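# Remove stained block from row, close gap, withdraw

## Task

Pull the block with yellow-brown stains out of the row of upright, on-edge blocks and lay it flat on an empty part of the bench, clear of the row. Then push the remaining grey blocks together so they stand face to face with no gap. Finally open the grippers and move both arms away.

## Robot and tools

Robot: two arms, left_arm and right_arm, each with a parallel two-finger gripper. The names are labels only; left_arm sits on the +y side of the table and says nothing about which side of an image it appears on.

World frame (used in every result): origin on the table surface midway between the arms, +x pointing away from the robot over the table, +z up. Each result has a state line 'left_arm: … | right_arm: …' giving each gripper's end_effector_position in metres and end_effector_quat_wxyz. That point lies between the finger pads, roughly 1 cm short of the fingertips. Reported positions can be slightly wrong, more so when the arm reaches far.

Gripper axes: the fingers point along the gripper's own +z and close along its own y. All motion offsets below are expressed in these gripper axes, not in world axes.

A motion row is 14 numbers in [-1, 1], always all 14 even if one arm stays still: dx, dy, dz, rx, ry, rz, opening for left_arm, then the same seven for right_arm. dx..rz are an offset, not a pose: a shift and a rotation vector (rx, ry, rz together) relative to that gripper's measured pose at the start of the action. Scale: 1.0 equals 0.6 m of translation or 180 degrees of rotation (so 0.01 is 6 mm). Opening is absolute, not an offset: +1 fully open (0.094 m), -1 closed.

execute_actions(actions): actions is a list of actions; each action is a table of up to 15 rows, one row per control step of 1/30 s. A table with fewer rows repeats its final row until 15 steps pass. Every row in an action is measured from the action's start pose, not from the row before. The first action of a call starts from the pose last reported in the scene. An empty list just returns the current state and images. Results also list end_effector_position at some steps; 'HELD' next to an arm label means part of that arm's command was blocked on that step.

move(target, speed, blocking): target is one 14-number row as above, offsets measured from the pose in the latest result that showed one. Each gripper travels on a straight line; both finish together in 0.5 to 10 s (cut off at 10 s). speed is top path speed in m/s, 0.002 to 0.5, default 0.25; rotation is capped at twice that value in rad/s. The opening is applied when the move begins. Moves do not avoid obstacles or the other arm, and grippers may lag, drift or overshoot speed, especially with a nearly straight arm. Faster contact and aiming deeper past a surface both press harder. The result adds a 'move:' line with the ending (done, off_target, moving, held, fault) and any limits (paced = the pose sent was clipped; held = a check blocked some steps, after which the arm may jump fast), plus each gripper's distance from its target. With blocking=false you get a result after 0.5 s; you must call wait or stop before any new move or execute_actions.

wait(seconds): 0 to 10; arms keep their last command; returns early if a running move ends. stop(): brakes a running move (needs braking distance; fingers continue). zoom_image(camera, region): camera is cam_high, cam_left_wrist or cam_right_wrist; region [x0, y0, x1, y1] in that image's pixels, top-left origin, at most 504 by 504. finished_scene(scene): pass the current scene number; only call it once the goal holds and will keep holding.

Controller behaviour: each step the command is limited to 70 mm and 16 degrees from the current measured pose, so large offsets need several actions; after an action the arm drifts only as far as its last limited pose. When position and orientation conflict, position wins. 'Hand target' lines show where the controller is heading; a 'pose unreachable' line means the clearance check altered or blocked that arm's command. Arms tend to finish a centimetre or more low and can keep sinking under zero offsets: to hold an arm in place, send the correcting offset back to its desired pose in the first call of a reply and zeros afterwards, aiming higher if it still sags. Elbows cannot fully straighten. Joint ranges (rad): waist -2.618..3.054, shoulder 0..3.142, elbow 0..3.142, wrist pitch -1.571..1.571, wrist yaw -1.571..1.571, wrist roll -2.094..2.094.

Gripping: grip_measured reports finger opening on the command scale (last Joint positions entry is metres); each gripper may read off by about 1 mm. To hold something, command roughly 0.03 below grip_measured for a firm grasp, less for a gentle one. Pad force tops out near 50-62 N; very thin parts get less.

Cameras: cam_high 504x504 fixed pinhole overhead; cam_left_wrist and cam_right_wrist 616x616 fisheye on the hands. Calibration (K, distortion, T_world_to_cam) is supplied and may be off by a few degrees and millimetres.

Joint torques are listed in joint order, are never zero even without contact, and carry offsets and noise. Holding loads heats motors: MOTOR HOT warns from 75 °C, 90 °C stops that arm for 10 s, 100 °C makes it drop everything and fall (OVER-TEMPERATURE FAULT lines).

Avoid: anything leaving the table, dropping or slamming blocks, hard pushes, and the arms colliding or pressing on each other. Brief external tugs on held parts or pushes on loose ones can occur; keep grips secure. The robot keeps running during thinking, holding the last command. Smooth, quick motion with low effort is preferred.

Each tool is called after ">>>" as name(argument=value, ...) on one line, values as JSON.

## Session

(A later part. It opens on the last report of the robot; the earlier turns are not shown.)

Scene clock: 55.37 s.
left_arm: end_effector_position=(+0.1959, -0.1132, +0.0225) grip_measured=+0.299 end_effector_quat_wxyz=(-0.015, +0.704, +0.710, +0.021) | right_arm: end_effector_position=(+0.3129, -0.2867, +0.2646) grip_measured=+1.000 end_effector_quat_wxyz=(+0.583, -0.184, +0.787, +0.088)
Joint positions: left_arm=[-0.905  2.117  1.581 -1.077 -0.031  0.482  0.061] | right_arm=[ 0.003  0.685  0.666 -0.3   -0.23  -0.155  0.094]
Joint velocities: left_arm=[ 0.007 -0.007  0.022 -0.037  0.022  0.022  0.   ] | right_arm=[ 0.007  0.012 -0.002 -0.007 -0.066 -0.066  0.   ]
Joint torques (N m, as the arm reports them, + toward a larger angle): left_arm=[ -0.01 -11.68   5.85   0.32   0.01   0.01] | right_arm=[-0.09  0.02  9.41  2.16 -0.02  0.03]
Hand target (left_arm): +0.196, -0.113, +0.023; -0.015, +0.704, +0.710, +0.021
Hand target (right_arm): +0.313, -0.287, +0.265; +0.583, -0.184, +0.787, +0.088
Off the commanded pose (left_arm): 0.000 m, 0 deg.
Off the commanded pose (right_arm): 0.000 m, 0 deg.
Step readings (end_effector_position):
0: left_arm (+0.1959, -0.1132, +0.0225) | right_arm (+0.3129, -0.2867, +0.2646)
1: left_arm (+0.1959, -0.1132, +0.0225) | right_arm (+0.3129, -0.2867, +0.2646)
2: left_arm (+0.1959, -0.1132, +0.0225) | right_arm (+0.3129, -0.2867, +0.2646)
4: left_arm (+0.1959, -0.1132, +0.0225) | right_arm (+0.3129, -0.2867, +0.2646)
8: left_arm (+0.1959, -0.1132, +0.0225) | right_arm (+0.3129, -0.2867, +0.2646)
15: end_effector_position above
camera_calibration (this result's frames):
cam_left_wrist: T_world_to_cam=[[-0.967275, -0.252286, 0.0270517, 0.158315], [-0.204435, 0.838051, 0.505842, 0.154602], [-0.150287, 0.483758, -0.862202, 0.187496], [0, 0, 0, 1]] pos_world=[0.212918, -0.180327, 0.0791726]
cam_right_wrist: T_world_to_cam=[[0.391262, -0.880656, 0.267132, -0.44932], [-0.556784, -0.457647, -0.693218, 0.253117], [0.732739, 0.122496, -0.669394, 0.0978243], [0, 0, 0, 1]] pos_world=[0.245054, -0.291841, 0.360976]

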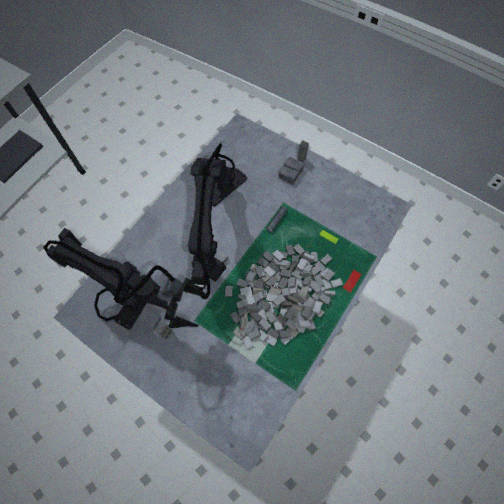

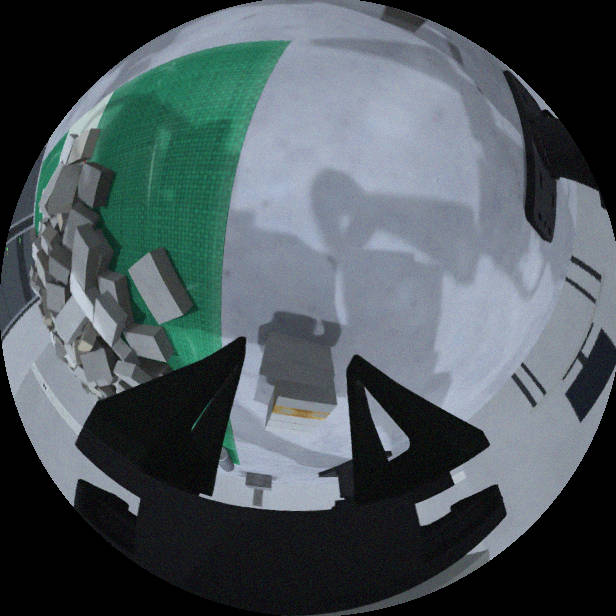

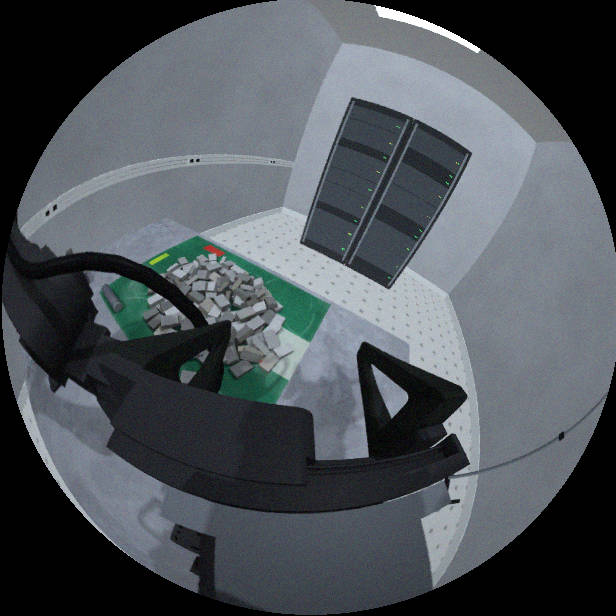

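>>> move(target=[0.048,0,0,0,0,0,0.3,0,0,0,0,0,0,1], speed=0.03)

>>> zoom_image(camera="cam_left_wrist", region=[210,260,410,460])

Scene clock: 60.00 s.
left_arm: end_effector_position=(+0.1930, -0.0877, +0.0224) grip_measured=+0.299 end_effector_quat_wxyz=(-0.021, +0.704, +0.709, +0.022) | right_arm: end_effector_position=(+0.3129, -0.2867, +0.2646) grip_measured=+1.000 end_effector_quat_wxyz=(+0.583, -0.184, +0.787, +0.088)
Joint positions: left_arm=[-0.879  2.041  1.464 -1.046 -0.031  0.51   0.061] | right_arm=[ 0.003  0.685  0.666 -0.3   -0.23  -0.155  0.094]
Joint velocities: left_arm=[-0.002 -0.012 -0.007  0.007 -0.022 -0.022  0.   ] | right_arm=[ 0.002 -0.002  0.002 -0.11  -0.007 -0.022  0.   ]
Joint torques (N m, as the arm reports them, + toward a larger angle): left_arm=[  0.57 -12.33   4.2    0.46   0.02   0.07] | right_arm=[-0.08  0.04  9.42  2.17 -0.01  0.03]
Hand target (left_arm): +0.195, -0.084, +0.023; -0.016, +0.704, +0.710, +0.020
Hand target (right_arm): +0.313, -0.287, +0.265; +0.583, -0.184, +0.787, +0.088
Off the commanded pose (left_arm): 0.005 m, 1 deg.
Off the commanded pose (right_arm): 0.000 m, 0 deg.
move: done
camera_calibration (this result's frames):
cam_left_wrist: T_world_to_cam=[[-0.967636, -0.2504, 0.0313063, 0.162057], [-0.199013, 0.8335, 0.515433, 0.131062], [-0.155159, 0.492522, -0.856358, 0.176258], [0, 0, 0, 1]] pos_world=[0.210244, -0.155472, 0.0783133]
cam_right_wrist: T_world_to_cam=[[0.391262, -0.880656, 0.267132, -0.44932], [-0.556784, -0.457647, -0.693218, 0.253117], [0.732739, 0.122496, -0.669394, 0.0978243], [0, 0, 0, 1]] pos_world=[0.245054, -0.291841, 0.360976]

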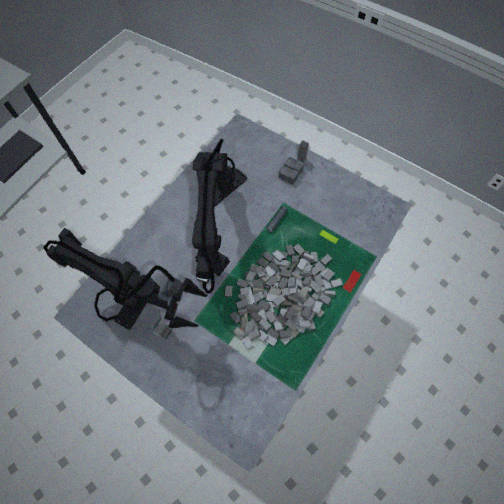

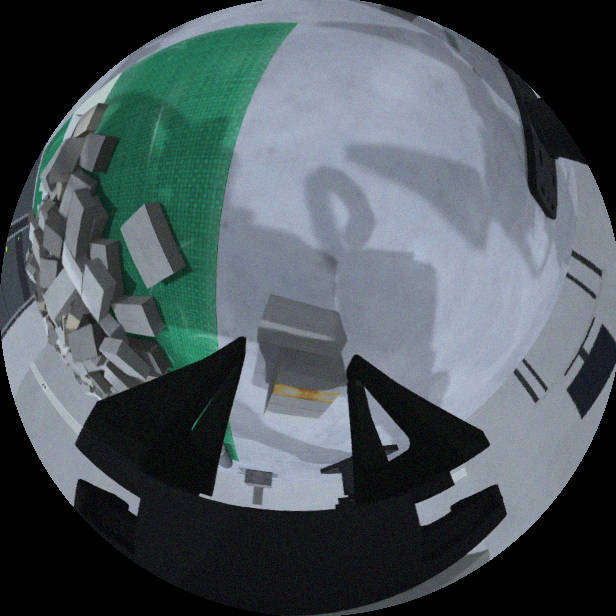

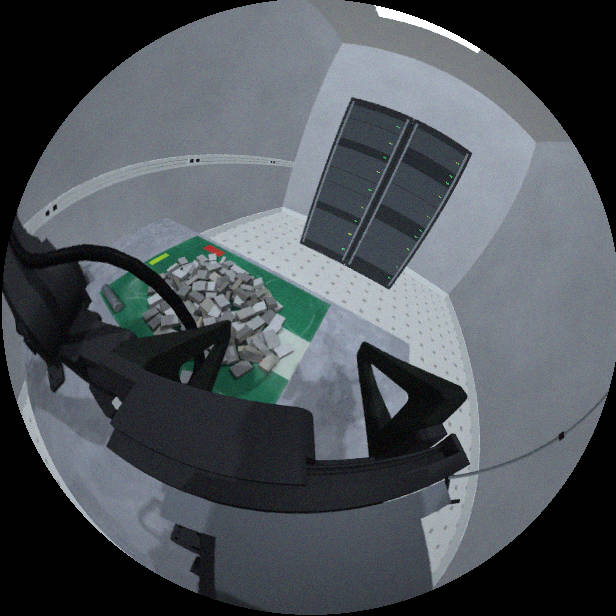

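Region (210, 260, 410, 460) of cam_left_wrist's 616x616 image, scaled by 2.520, with more detail than that image has.

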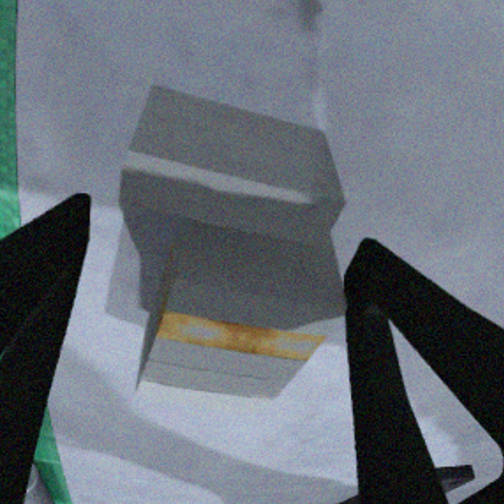

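>>> move(target=[0.012,0,0,0,0,0,0.3,0,0,0,0,0,0,1], speed=0.02)

>>> execute_actions(actions=[[[0,0,0,0,0,0,-0.4,0,0,0,0,0,0,1]]])

>>> move(target=[-0.035,0,-0.003,0,0,0,-0.4,0,0,0,0,0,0,1], speed=0.025)

>>> zoom_image(camera="cam_left_wrist", region=[210,260,410,460])

Scene clock: 63.87 s.
left_arm: end_effector_position=(+0.1930, -0.0877, +0.0224) grip_measured=+0.299 end_effector_quat_wxyz=(-0.021, +0.705, +0.708, +0.022) | right_arm: end_effector_position=(+0.3129, -0.2867, +0.2646) grip_measured=+1.000 end_effector_quat_wxyz=(+0.583, -0.184, +0.787, +0.088)
Joint positions: left_arm=[-0.879  2.041  1.464 -1.046 -0.031  0.512  0.061] | right_arm=[ 0.003  0.685  0.666 -0.3   -0.23  -0.155  0.094]
Joint velocities: left_arm=[-0.017  0.002 -0.022 -0.007  0.022 -0.051  0.   ] | right_arm=[-0.017 -0.007 -0.007 -0.007  0.022 -0.051  0.   ]
Joint torques (N m, as the arm reports them, + toward a larger angle): left_arm=[  0.73 -12.63   3.58   0.4    0.01   0.08] | right_arm=[-0.08  0.03  9.42  2.16 -0.01  0.03]
Hand target (left_arm): +0.193, -0.081, +0.023; -0.022, +0.704, +0.709, +0.022
Hand target (right_arm): +0.313, -0.287, +0.265; +0.583, -0.184, +0.787, +0.088
Off the commanded pose (left_arm): 0.007 m, 0 deg.
Off the commanded pose (right_arm): 0.000 m, 0 deg.
move: done
camera_calibration (this result's frames):
cam_left_wrist: T_world_to_cam=[[-0.968201, -0.248189, 0.0314417, 0.162357], [-0.197036, 0.833951, 0.515463, 0.130719], [-0.154153, 0.492876, -0.856335, 0.176095], [0, 0, 0, 1]] pos_world=[0.210097, -0.155511, 0.0783108]
cam_right_wrist: T_world_to_cam=[[0.391262, -0.880656, 0.267132, -0.44932], [-0.556784, -0.457647, -0.693218, 0.253117], [0.732739, 0.122496, -0.669394, 0.0978243], [0, 0, 0, 1]] pos_world=[0.245054, -0.291841, 0.360976]

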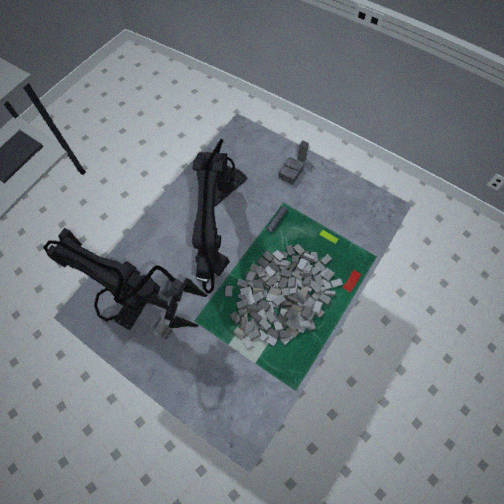

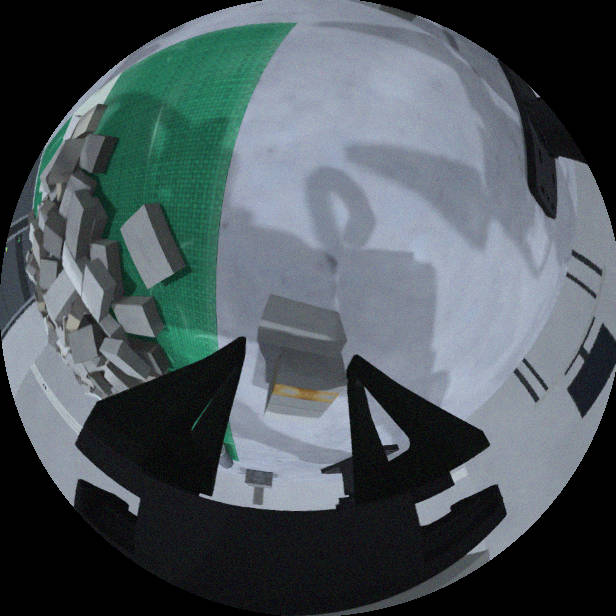

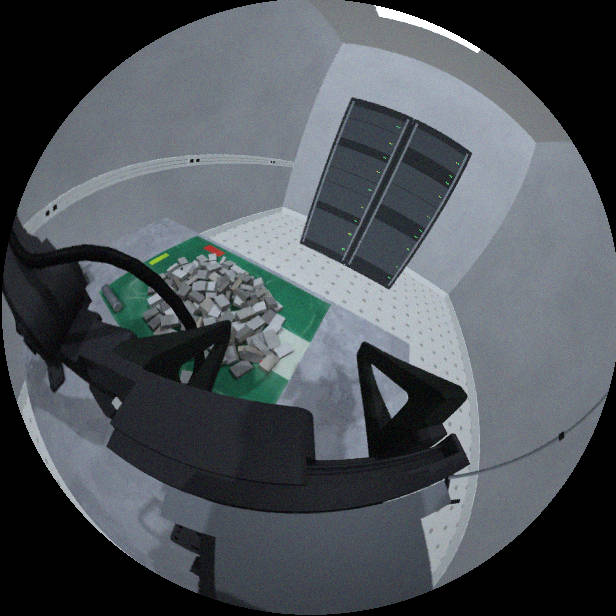

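Scene clock: 64.37 s.
left_arm: end_effector_position=(+0.1929, -0.0881, +0.0224) grip_measured=-0.215 end_effector_quat_wxyz=(-0.021, +0.705, +0.708, +0.021) | right_arm: end_effector_position=(+0.3129, -0.2867, +0.2646) grip_measured=+1.000 end_effector_quat_wxyz=(+0.583, -0.184, +0.787, +0.088)
Joint positions: left_arm=[-0.879  2.041  1.464 -1.045 -0.029  0.513  0.037] | right_arm=[ 0.003  0.685  0.666 -0.3   -0.23  -0.155  0.094]
Joint velocities: left_arm=[ 0.002 -0.007 -0.017  0.007  0.066  0.022 -0.   ] | right_arm=[-0.017 -0.007 -0.012  0.007  0.007 -0.051  0.   ]
Joint torques (N m, as the arm reports them, + toward a larger angle): left_arm=[  0.02 -10.97   5.75   0.29  -0.01   0.01] | right_arm=[-0.08  0.03  9.41  2.16 -0.01  0.03]
Hand target (left_arm): +0.193, -0.088, +0.022; -0.021, +0.705, +0.708, +0.022
Hand target (right_arm): +0.313, -0.287, +0.265; +0.583, -0.184, +0.787, +0.088
Off the commanded pose (left_arm): 0.000 m, 0 deg.
Off the commanded pose (right_arm): 0.000 m, 0 deg.
Step readings (end_effector_position):
0: left_arm (+0.1930, -0.0877, +0.0224) | right_arm (+0.3129, -0.2867, +0.2646)
1: left_arm (+0.1927, -0.0879, +0.0224) | right_arm (+0.3129, -0.2867, +0.2646)
2: left_arm (+0.1927, -0.0880, +0.0224) | right_arm (+0.3129, -0.2867, +0.2646)
4: left_arm (+0.1929, -0.0881, +0.0224) | right_arm (+0.3129, -0.2867, +0.2646)
8: left_arm (+0.1929, -0.0881, +0.0224) | right_arm (+0.3129, -0.2867, +0.2646)
15: end_effector_position above
camera_calibration (this result's frames):
cam_left_wrist: T_world_to_cam=[[-0.968251, -0.247842, 0.0326312, 0.162184], [-0.196383, 0.834911, 0.514157, 0.131018], [-0.154674, 0.491425, -0.857075, 0.176237], [0, 0, 0, 1]] pos_world=[0.210024, -0.155799, 0.0783926]
cam_right_wrist: T_world_to_cam=[[0.391262, -0.880656, 0.267132, -0.44932], [-0.556784, -0.457647, -0.693218, 0.253117], [0.732739, 0.122496, -0.669394, 0.0978243], [0, 0, 0, 1]] pos_world=[0.245054, -0.291841, 0.360976]

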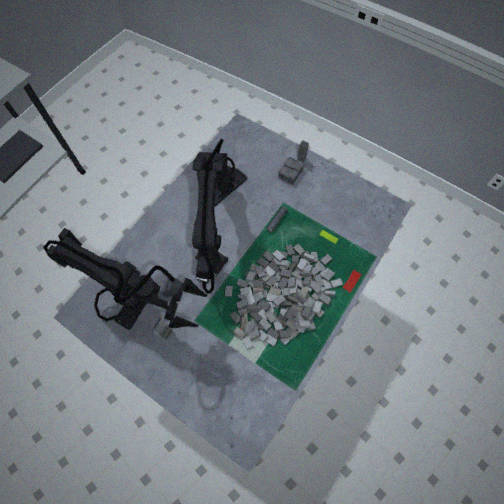

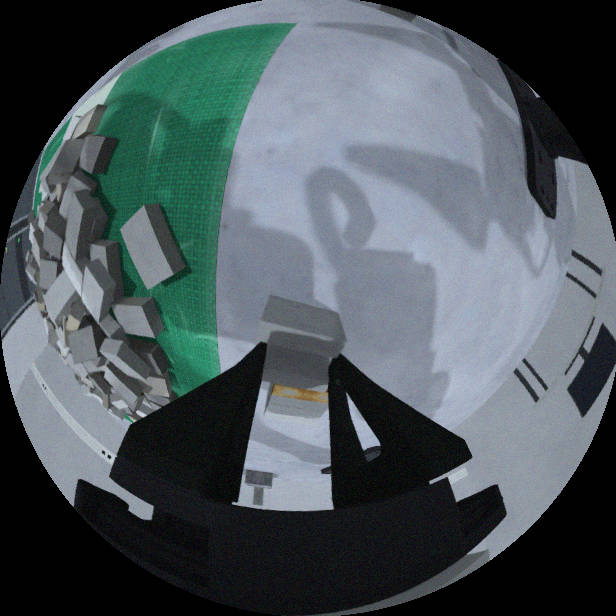

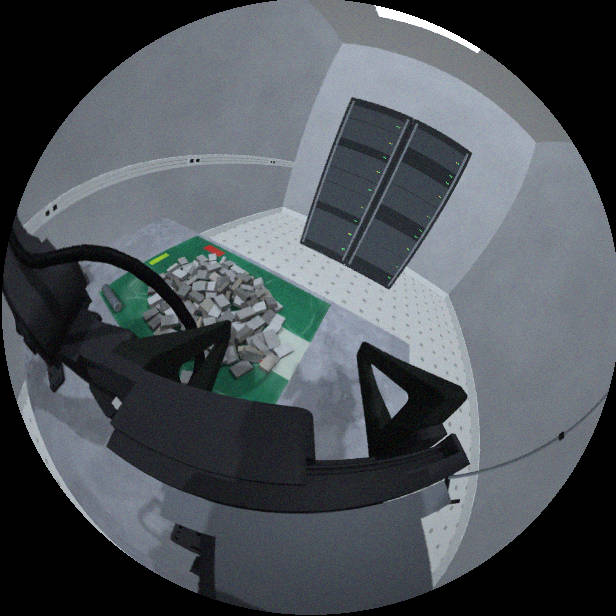

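Scene clock: 65.47 s.
left_arm: end_effector_position=(+0.1934, -0.1017, +0.0223) grip_measured=-0.215 end_effector_quat_wxyz=(-0.024, +0.704, +0.709, +0.023) | right_arm: end_effector_position=(+0.3129, -0.2867, +0.2646) grip_measured=+1.000 end_effector_quat_wxyz=(+0.583, -0.184, +0.787, +0.088)
Joint positions: left_arm=[-0.896  2.091  1.539 -1.077 -0.03   0.493  0.037] | right_arm=[ 0.003  0.685  0.666 -0.3   -0.23  -0.155  0.094]
Joint velocities: left_arm=[-0.002 -0.017  0.007 -0.007 -0.066 -0.007 -0.001] | right_arm=[-0.012 -0.012 -0.002 -0.066 -0.022 -0.022  0.   ]
Joint torques (N m, as the arm reports them, + toward a larger angle): left_arm=[ -0.73 -10.26   7.76   0.23   0.    -0.03] | right_arm=[-0.07  0.03  9.4   2.16 -0.01  0.03]
Hand target (left_arm): +0.193, -0.109, +0.023; -0.021, +0.705, +0.708, +0.021
Hand target (right_arm): +0.313, -0.287, +0.265; +0.583, -0.184, +0.787, +0.088
Off the commanded pose (left_arm): 0.007 m, 0 deg.
Off the commanded pose (right_arm): 0.000 m, 0 deg.
move: done
camera_calibration (this result's frames):
cam_left_wrist: T_world_to_cam=[[-0.967565, -0.250545, 0.0323386, 0.158877], [-0.197892, 0.831274, 0.519444, 0.142352], [-0.157026, 0.496196, -0.853892, 0.183833], [0, 0, 0, 1]] pos_world=[0.210761, -0.169745, 0.0778924]
cam_right_wrist: T_world_to_cam=[[0.391262, -0.880656, 0.267132, -0.44932], [-0.556784, -0.457647, -0.693218, 0.253117], [0.732739, 0.122496, -0.669394, 0.0978243], [0, 0, 0, 1]] pos_world=[0.245054, -0.291841, 0.360976]

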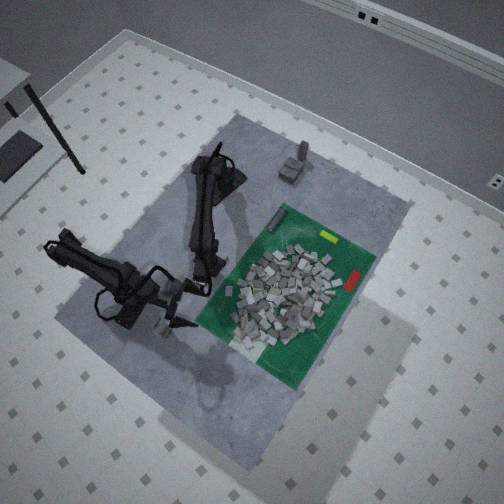

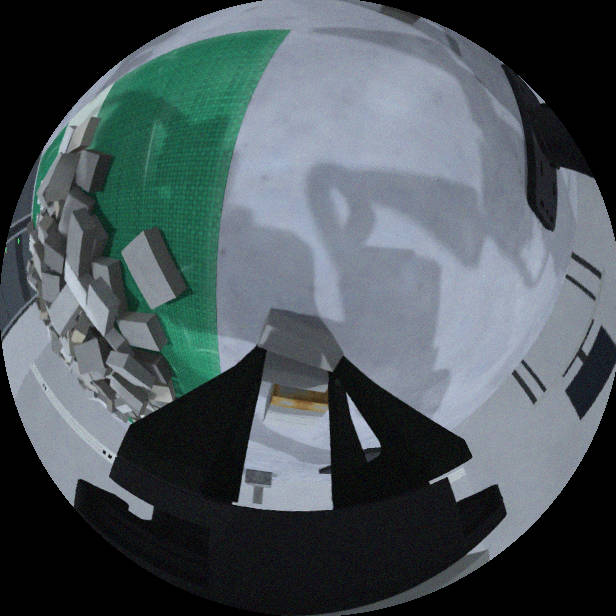

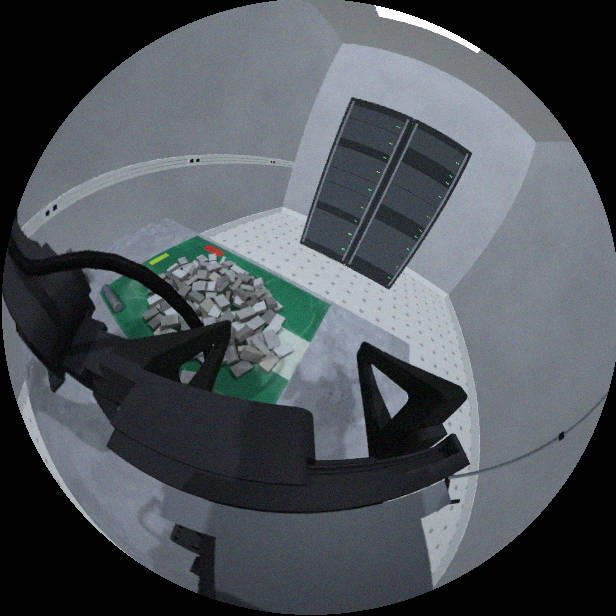

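Region (210, 260, 410, 460) of cam_left_wrist's 616x616 image, scaled by 2.520, with more detail than that image has.

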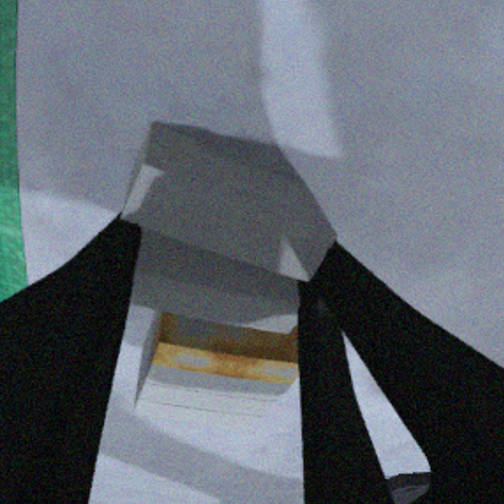

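>>> execute_actions(actions=[[[0,0,0,0,0,0,0.3,0,0,0,0,0,0,1]]])

>>> move(target=[0.046,0,0,0,0,0,0.3,0,0,0,0,0,0,1], speed=0.03)

>>> execute_actions(actions=[[[0,0,0,0,0,0,-0.45,0,0,0,0,0,0,1]]])

>>> move(target=[-0.01,0,-0.09,0,0,0,-0.45,0,0,0,0,0,0,1], speed=0.04)

Scene clock: 71.00 s.
left_arm: end_effector_position=(+0.1933, -0.1018, +0.0223) grip_measured=+0.299 end_effector_quat_wxyz=(-0.024, +0.704, +0.709, +0.023) | right_arm: end_effector_position=(+0.3129, -0.2867, +0.2646) grip_measured=+1.000 end_effector_quat_wxyz=(+0.583, -0.184, +0.787, +0.088)
Joint positions: left_arm=[-0.896  2.091  1.539 -1.077 -0.03   0.493  0.061] | right_arm=[ 0.003  0.685  0.666 -0.3   -0.23  -0.155  0.094]
Joint velocities: left_arm=[-0.007 -0.012 -0.012  0.037  0.051 -0.007  0.   ] | right_arm=[ 0.002  0.002 -0.002 -0.022 -0.051  0.037  0.   ]
Joint torques (N m, as the arm reports them, + toward a larger angle): left_arm=[ -0.02 -11.48   5.79   0.29   0.01   0.02] | right_arm=[-0.08  0.03  9.4   2.17 -0.01  0.03]
Hand target (left_arm): +0.193, -0.102, +0.022; -0.024, +0.704, +0.709, +0.023
Hand target (right_arm): +0.313, -0.287, +0.265; +0.583, -0.184, +0.787, +0.088
Off the commanded pose (left_arm): 0.000 m, 0 deg.
Off the commanded pose (right_arm): 0.000 m, 0 deg.
Step readings (end_effector_position):
0: left_arm (+0.1934, -0.1017, +0.0223) | right_arm (+0.3129, -0.2867, +0.2646)
1: left_arm (+0.1933, -0.1018, +0.0223) | right_arm (+0.3129, -0.2867, +0.2646)
2: left_arm (+0.1933, -0.1018, +0.0223) | right_arm (+0.3129, -0.2867, +0.2646)
4: left_arm (+0.1933, -0.1018, +0.0223) | right_arm (+0.3129, -0.2867, +0.2646)
8: left_arm (+0.1933, -0.1018, +0.0223) | right_arm (+0.3129, -0.2867, +0.2646)
15: end_effector_position above
camera_calibration (this result's frames):
cam_left_wrist: T_world_to_cam=[[-0.967454, -0.250929, 0.0326833, 0.158743], [-0.198066, 0.831289, 0.519354, 0.142405], [-0.15749, 0.495977, -0.853934, 0.183907], [0, 0, 0, 1]] pos_world=[0.210746, -0.16976, 0.0778973]
cam_right_wrist: T_world_to_cam=[[0.391262, -0.880656, 0.267132, -0.44932], [-0.556784, -0.457647, -0.693218, 0.253117], [0.732739, 0.122496, -0.669394, 0.0978243], [0, 0, 0, 1]] pos_world=[0.245054, -0.291841, 0.360976]

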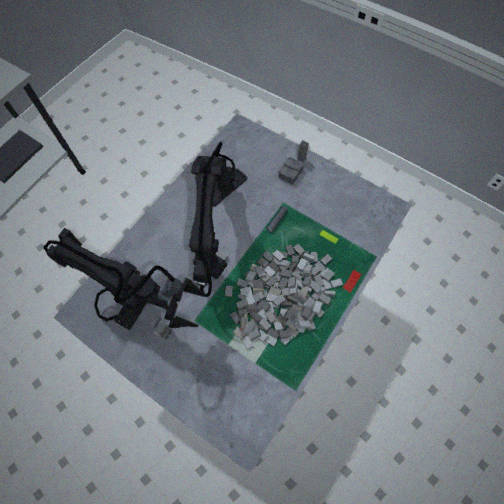

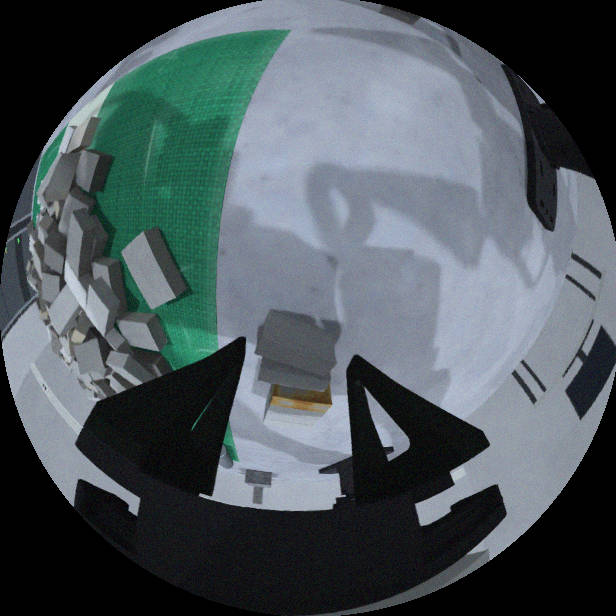

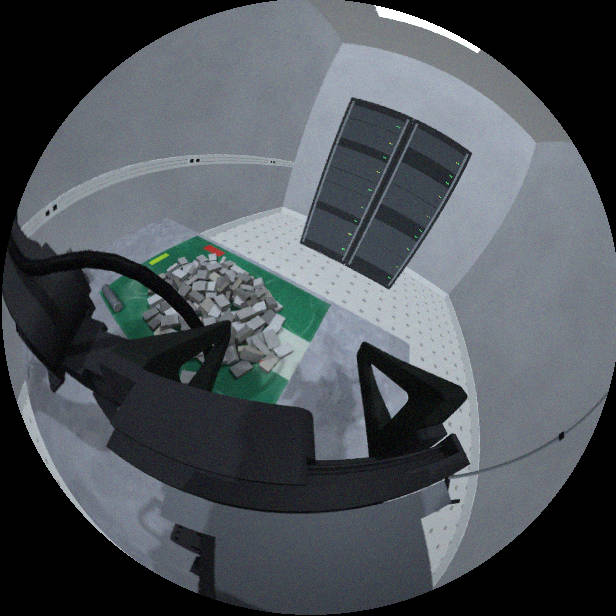

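Scene clock: 72.17 s.
left_arm: end_effector_position=(+0.1908, -0.0778, +0.0226) grip_measured=+0.299 end_effector_quat_wxyz=(-0.029, +0.705, +0.709, +0.023) | right_arm: end_effector_position=(+0.3129, -0.2867, +0.2646) grip_measured=+1.000 end_effector_quat_wxyz=(+0.583, -0.184, +0.787, +0.088)
Joint positions: left_arm=[-0.87   2.021  1.433 -1.052 -0.03   0.52   0.061] | right_arm=[ 0.003  0.685  0.666 -0.3   -0.23  -0.155  0.094]
Joint velocities: left_arm=[ 0.027 -0.002  0.017 -0.022  0.051  0.022  0.   ] | right_arm=[-0.012 -0.012 -0.002 -0.051  0.007 -0.081  0.   ]
Joint torques (N m, as the arm reports them, + toward a larger angle): left_arm=[  0.76 -12.09   4.18   0.36   0.01   0.1 ] | right_arm=[-0.08  0.03  9.41  2.16 -0.02  0.03]
Hand target (left_arm): +0.192, -0.074, +0.023; -0.024, +0.704, +0.709, +0.022
Hand target (right_arm): +0.313, -0.287, +0.265; +0.583, -0.184, +0.787, +0.088
Off the commanded pose (left_arm): 0.004 m, 1 deg.
Off the commanded pose (right_arm): 0.000 m, 0 deg.
move: done
camera_calibration (this result's frames):
cam_left_wrist: T_world_to_cam=[[-0.967574, -0.249827, 0.0372531, 0.16235], [-0.193188, 0.826953, 0.528041, 0.120343], [-0.162725, 0.503722, -0.848401, 0.173339], [0, 0, 0, 1]] pos_world=[0.208542, -0.146274, 0.0774668]
cam_right_wrist: T_world_to_cam=[[0.391262, -0.880656, 0.267132, -0.44932], [-0.556784, -0.457647, -0.693218, 0.253117], [0.732739, 0.122496, -0.669394, 0.0978243], [0, 0, 0, 1]] pos_world=[0.245054, -0.291841, 0.360976]

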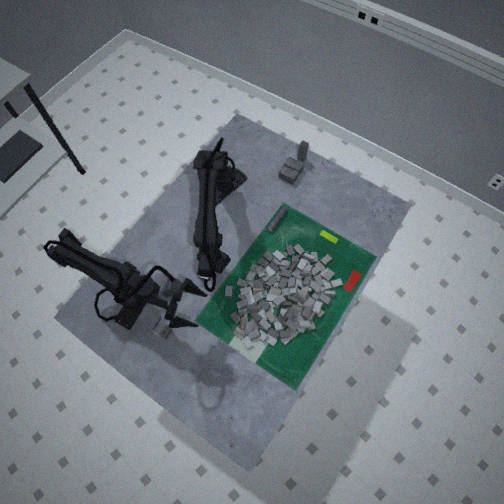

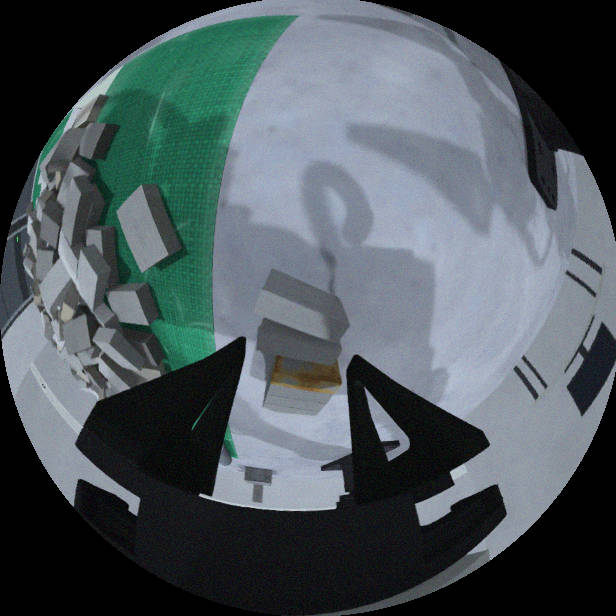

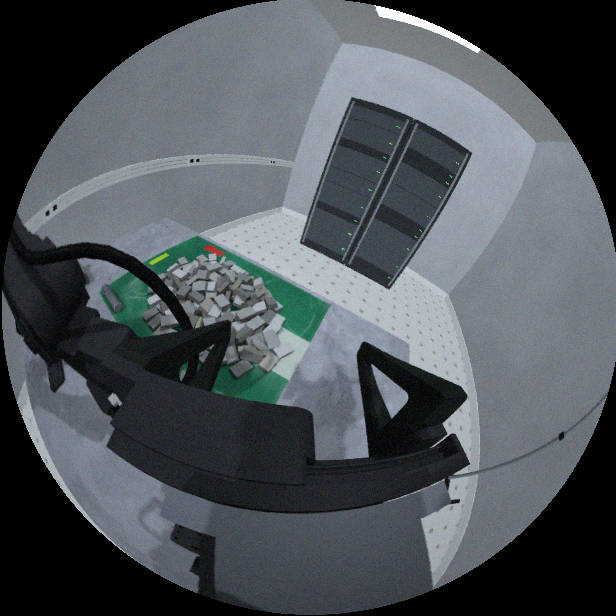

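Scene clock: 72.67 s.
left_arm: end_effector_position=(+0.1909, -0.0779, +0.0226) grip_measured=-0.212 end_effector_quat_wxyz=(-0.029, +0.705, +0.709, +0.023) | right_arm: end_effector_position=(+0.3129, -0.2867, +0.2646) grip_measured=+1.000 end_effector_quat_wxyz=(+0.583, -0.184, +0.787, +0.088)
Joint positions: left_arm=[-0.87   2.021  1.433 -1.051 -0.03   0.52   0.037] | right_arm=[ 0.003  0.685  0.666 -0.3   -0.23  -0.155  0.094]
Joint velocities: left_arm=[ 0.002 -0.007 -0.027 -0.066  0.037  0.007  0.   ] | right_arm=[-0.017 -0.022 -0.007 -0.051 -0.007 -0.081  0.   ]
Joint torques (N m, as the arm reports them, + toward a larger angle): left_arm=[ -0.01 -10.7    5.75   0.23   0.01   0.02] | right_arm=[-0.08  0.03  9.41  2.17 -0.01  0.02]
Hand target (left_arm): +0.191, -0.078, +0.023; -0.029, +0.705, +0.709, +0.023
Hand target (right_arm): +0.313, -0.287, +0.265; +0.583, -0.184, +0.787, +0.088
Off the commanded pose (left_arm): 0.000 m, 0 deg.
Off the commanded pose (right_arm): 0.000 m, 0 deg.
Step readings (end_effector_position):
0: left_arm (+0.1908, -0.0778, +0.0226) | right_arm (+0.3129, -0.2867, +0.2646)
1: left_arm (+0.1909, -0.0779, +0.0226) | right_arm (+0.3129, -0.2867, +0.2646)
2: left_arm (+0.1911, -0.0777, +0.0226) | right_arm (+0.3129, -0.2867, +0.2646)
4: left_arm (+0.1909, -0.0779, +0.0226) | right_arm (+0.3129, -0.2867, +0.2646)
8: left_arm (+0.1909, -0.0779, +0.0226) | right_arm (+0.3129, -0.2867, +0.2646)
15: end_effector_position above
camera_calibration (this result's frames):
cam_left_wrist: T_world_to_cam=[[-0.967581, -0.249814, 0.0371498, 0.162381], [-0.193289, 0.827127, 0.527732, 0.120464], [-0.162563, 0.503442, -0.848598, 0.173334], [0, 0, 0, 1]] pos_world=[0.208579, -0.146337, 0.0774862]
cam_right_wrist: T_world_to_cam=[[0.391262, -0.880656, 0.267132, -0.44932], [-0.556784, -0.457647, -0.693218, 0.253117], [0.732739, 0.122496, -0.669394, 0.0978243], [0, 0, 0, 1]] pos_world=[0.245054, -0.291841, 0.360976]

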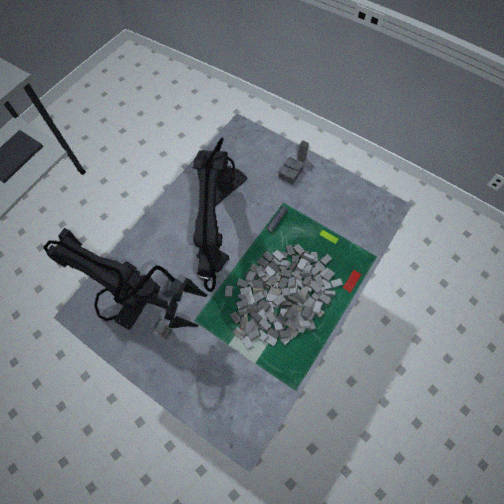

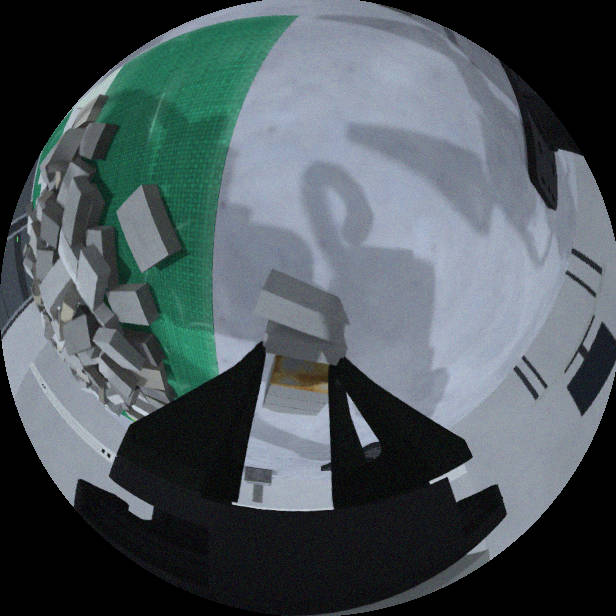

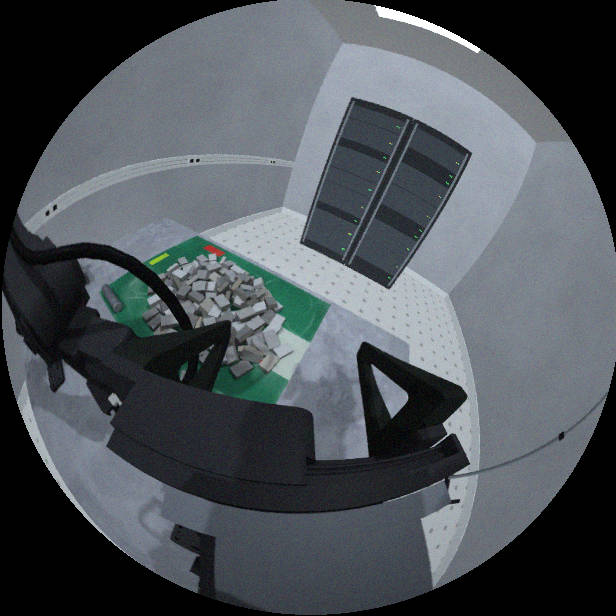

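Scene clock: 74.50 s.
left_arm: end_effector_position=(+0.1921, -0.0799, +0.0615) grip_measured=-0.212 end_effector_quat_wxyz=(-0.045, +0.703, +0.709, +0.028) | right_arm: end_effector_position=(+0.3129, -0.2867, +0.2646) grip_measured=+1.000 end_effector_quat_wxyz=(+0.583, -0.184, +0.787, +0.088)
Joint positions: left_arm=[-0.87   2.021  1.59  -1.241 -0.03   0.516  0.037] | right_arm=[ 0.003  0.685  0.666 -0.3   -0.23  -0.155  0.094]
Joint velocities: left_arm=[ 0.002  0.012 -0.022 -0.007 -0.051  0.007 -0.001] | right_arm=[ 0.002  0.002  0.002  0.022  0.066 -0.007  0.   ]
Joint torques (N m, as the arm reports them, + toward a larger angle): left_arm=[ -0.81 -12.5    7.92   0.02   0.03  -0.03] | right_arm=[-0.08  0.03  9.42  2.16 -0.01  0.03]
Hand target (left_arm): +0.191, -0.086, +0.076; -0.029, +0.705, +0.708, +0.023
Hand target (right_arm): +0.313, -0.287, +0.265; +0.583, -0.184, +0.787, +0.088
Off the commanded pose (left_arm): 0.017 m, 2 deg.
Off the commanded pose (right_arm): 0.000 m, 0 deg.
move: off_target (left_arm)
camera_calibration (this result's frames):
cam_left_wrist: T_world_to_cam=[[-0.965859, -0.255031, 0.0455673, 0.160323], [-0.187988, 0.810952, 0.554091, 0.0979707], [-0.178263, 0.526608, -0.831208, 0.211364], [0, 0, 0, 1]] pos_world=[0.210945, -0.149868, 0.114097]
cam_right_wrist: T_world_to_cam=[[0.391262, -0.880656, 0.267132, -0.44932], [-0.556784, -0.457647, -0.693218, 0.253117], [0.732739, 0.122496, -0.669394, 0.0978243], [0, 0, 0, 1]] pos_world=[0.245054, -0.291841, 0.360976]

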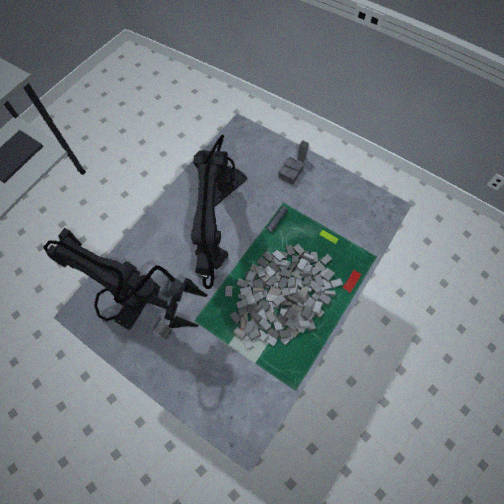

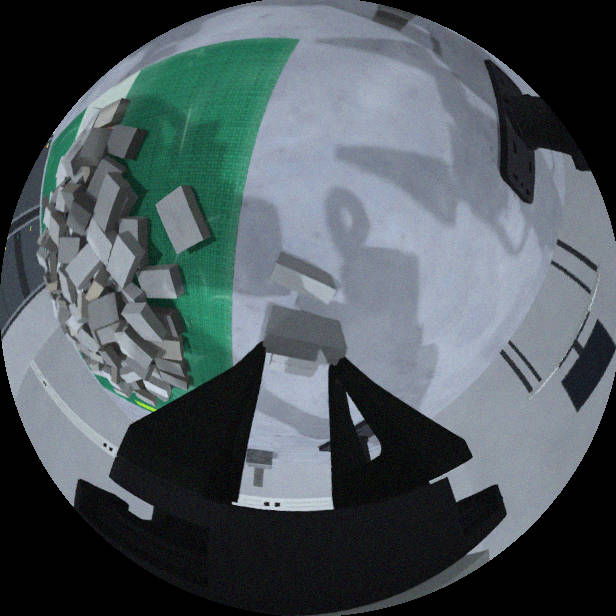

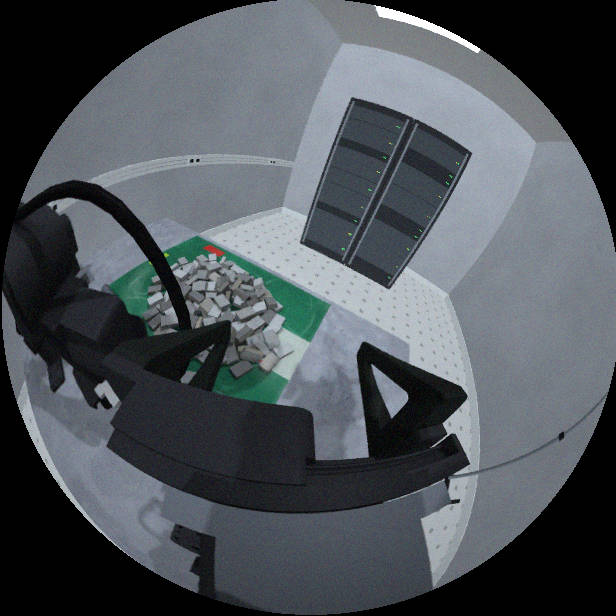

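>>> zoom_image(camera="cam_left_wrist", region=[230,230,390,410])

Region (230, 230, 390, 410) of cam_left_wrist's 616x616 image, scaled by 2.800, with more detail than that image has.

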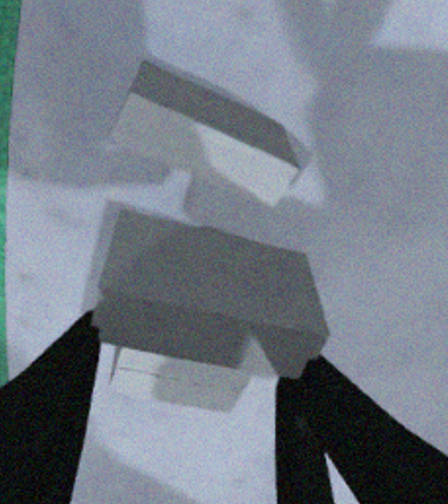

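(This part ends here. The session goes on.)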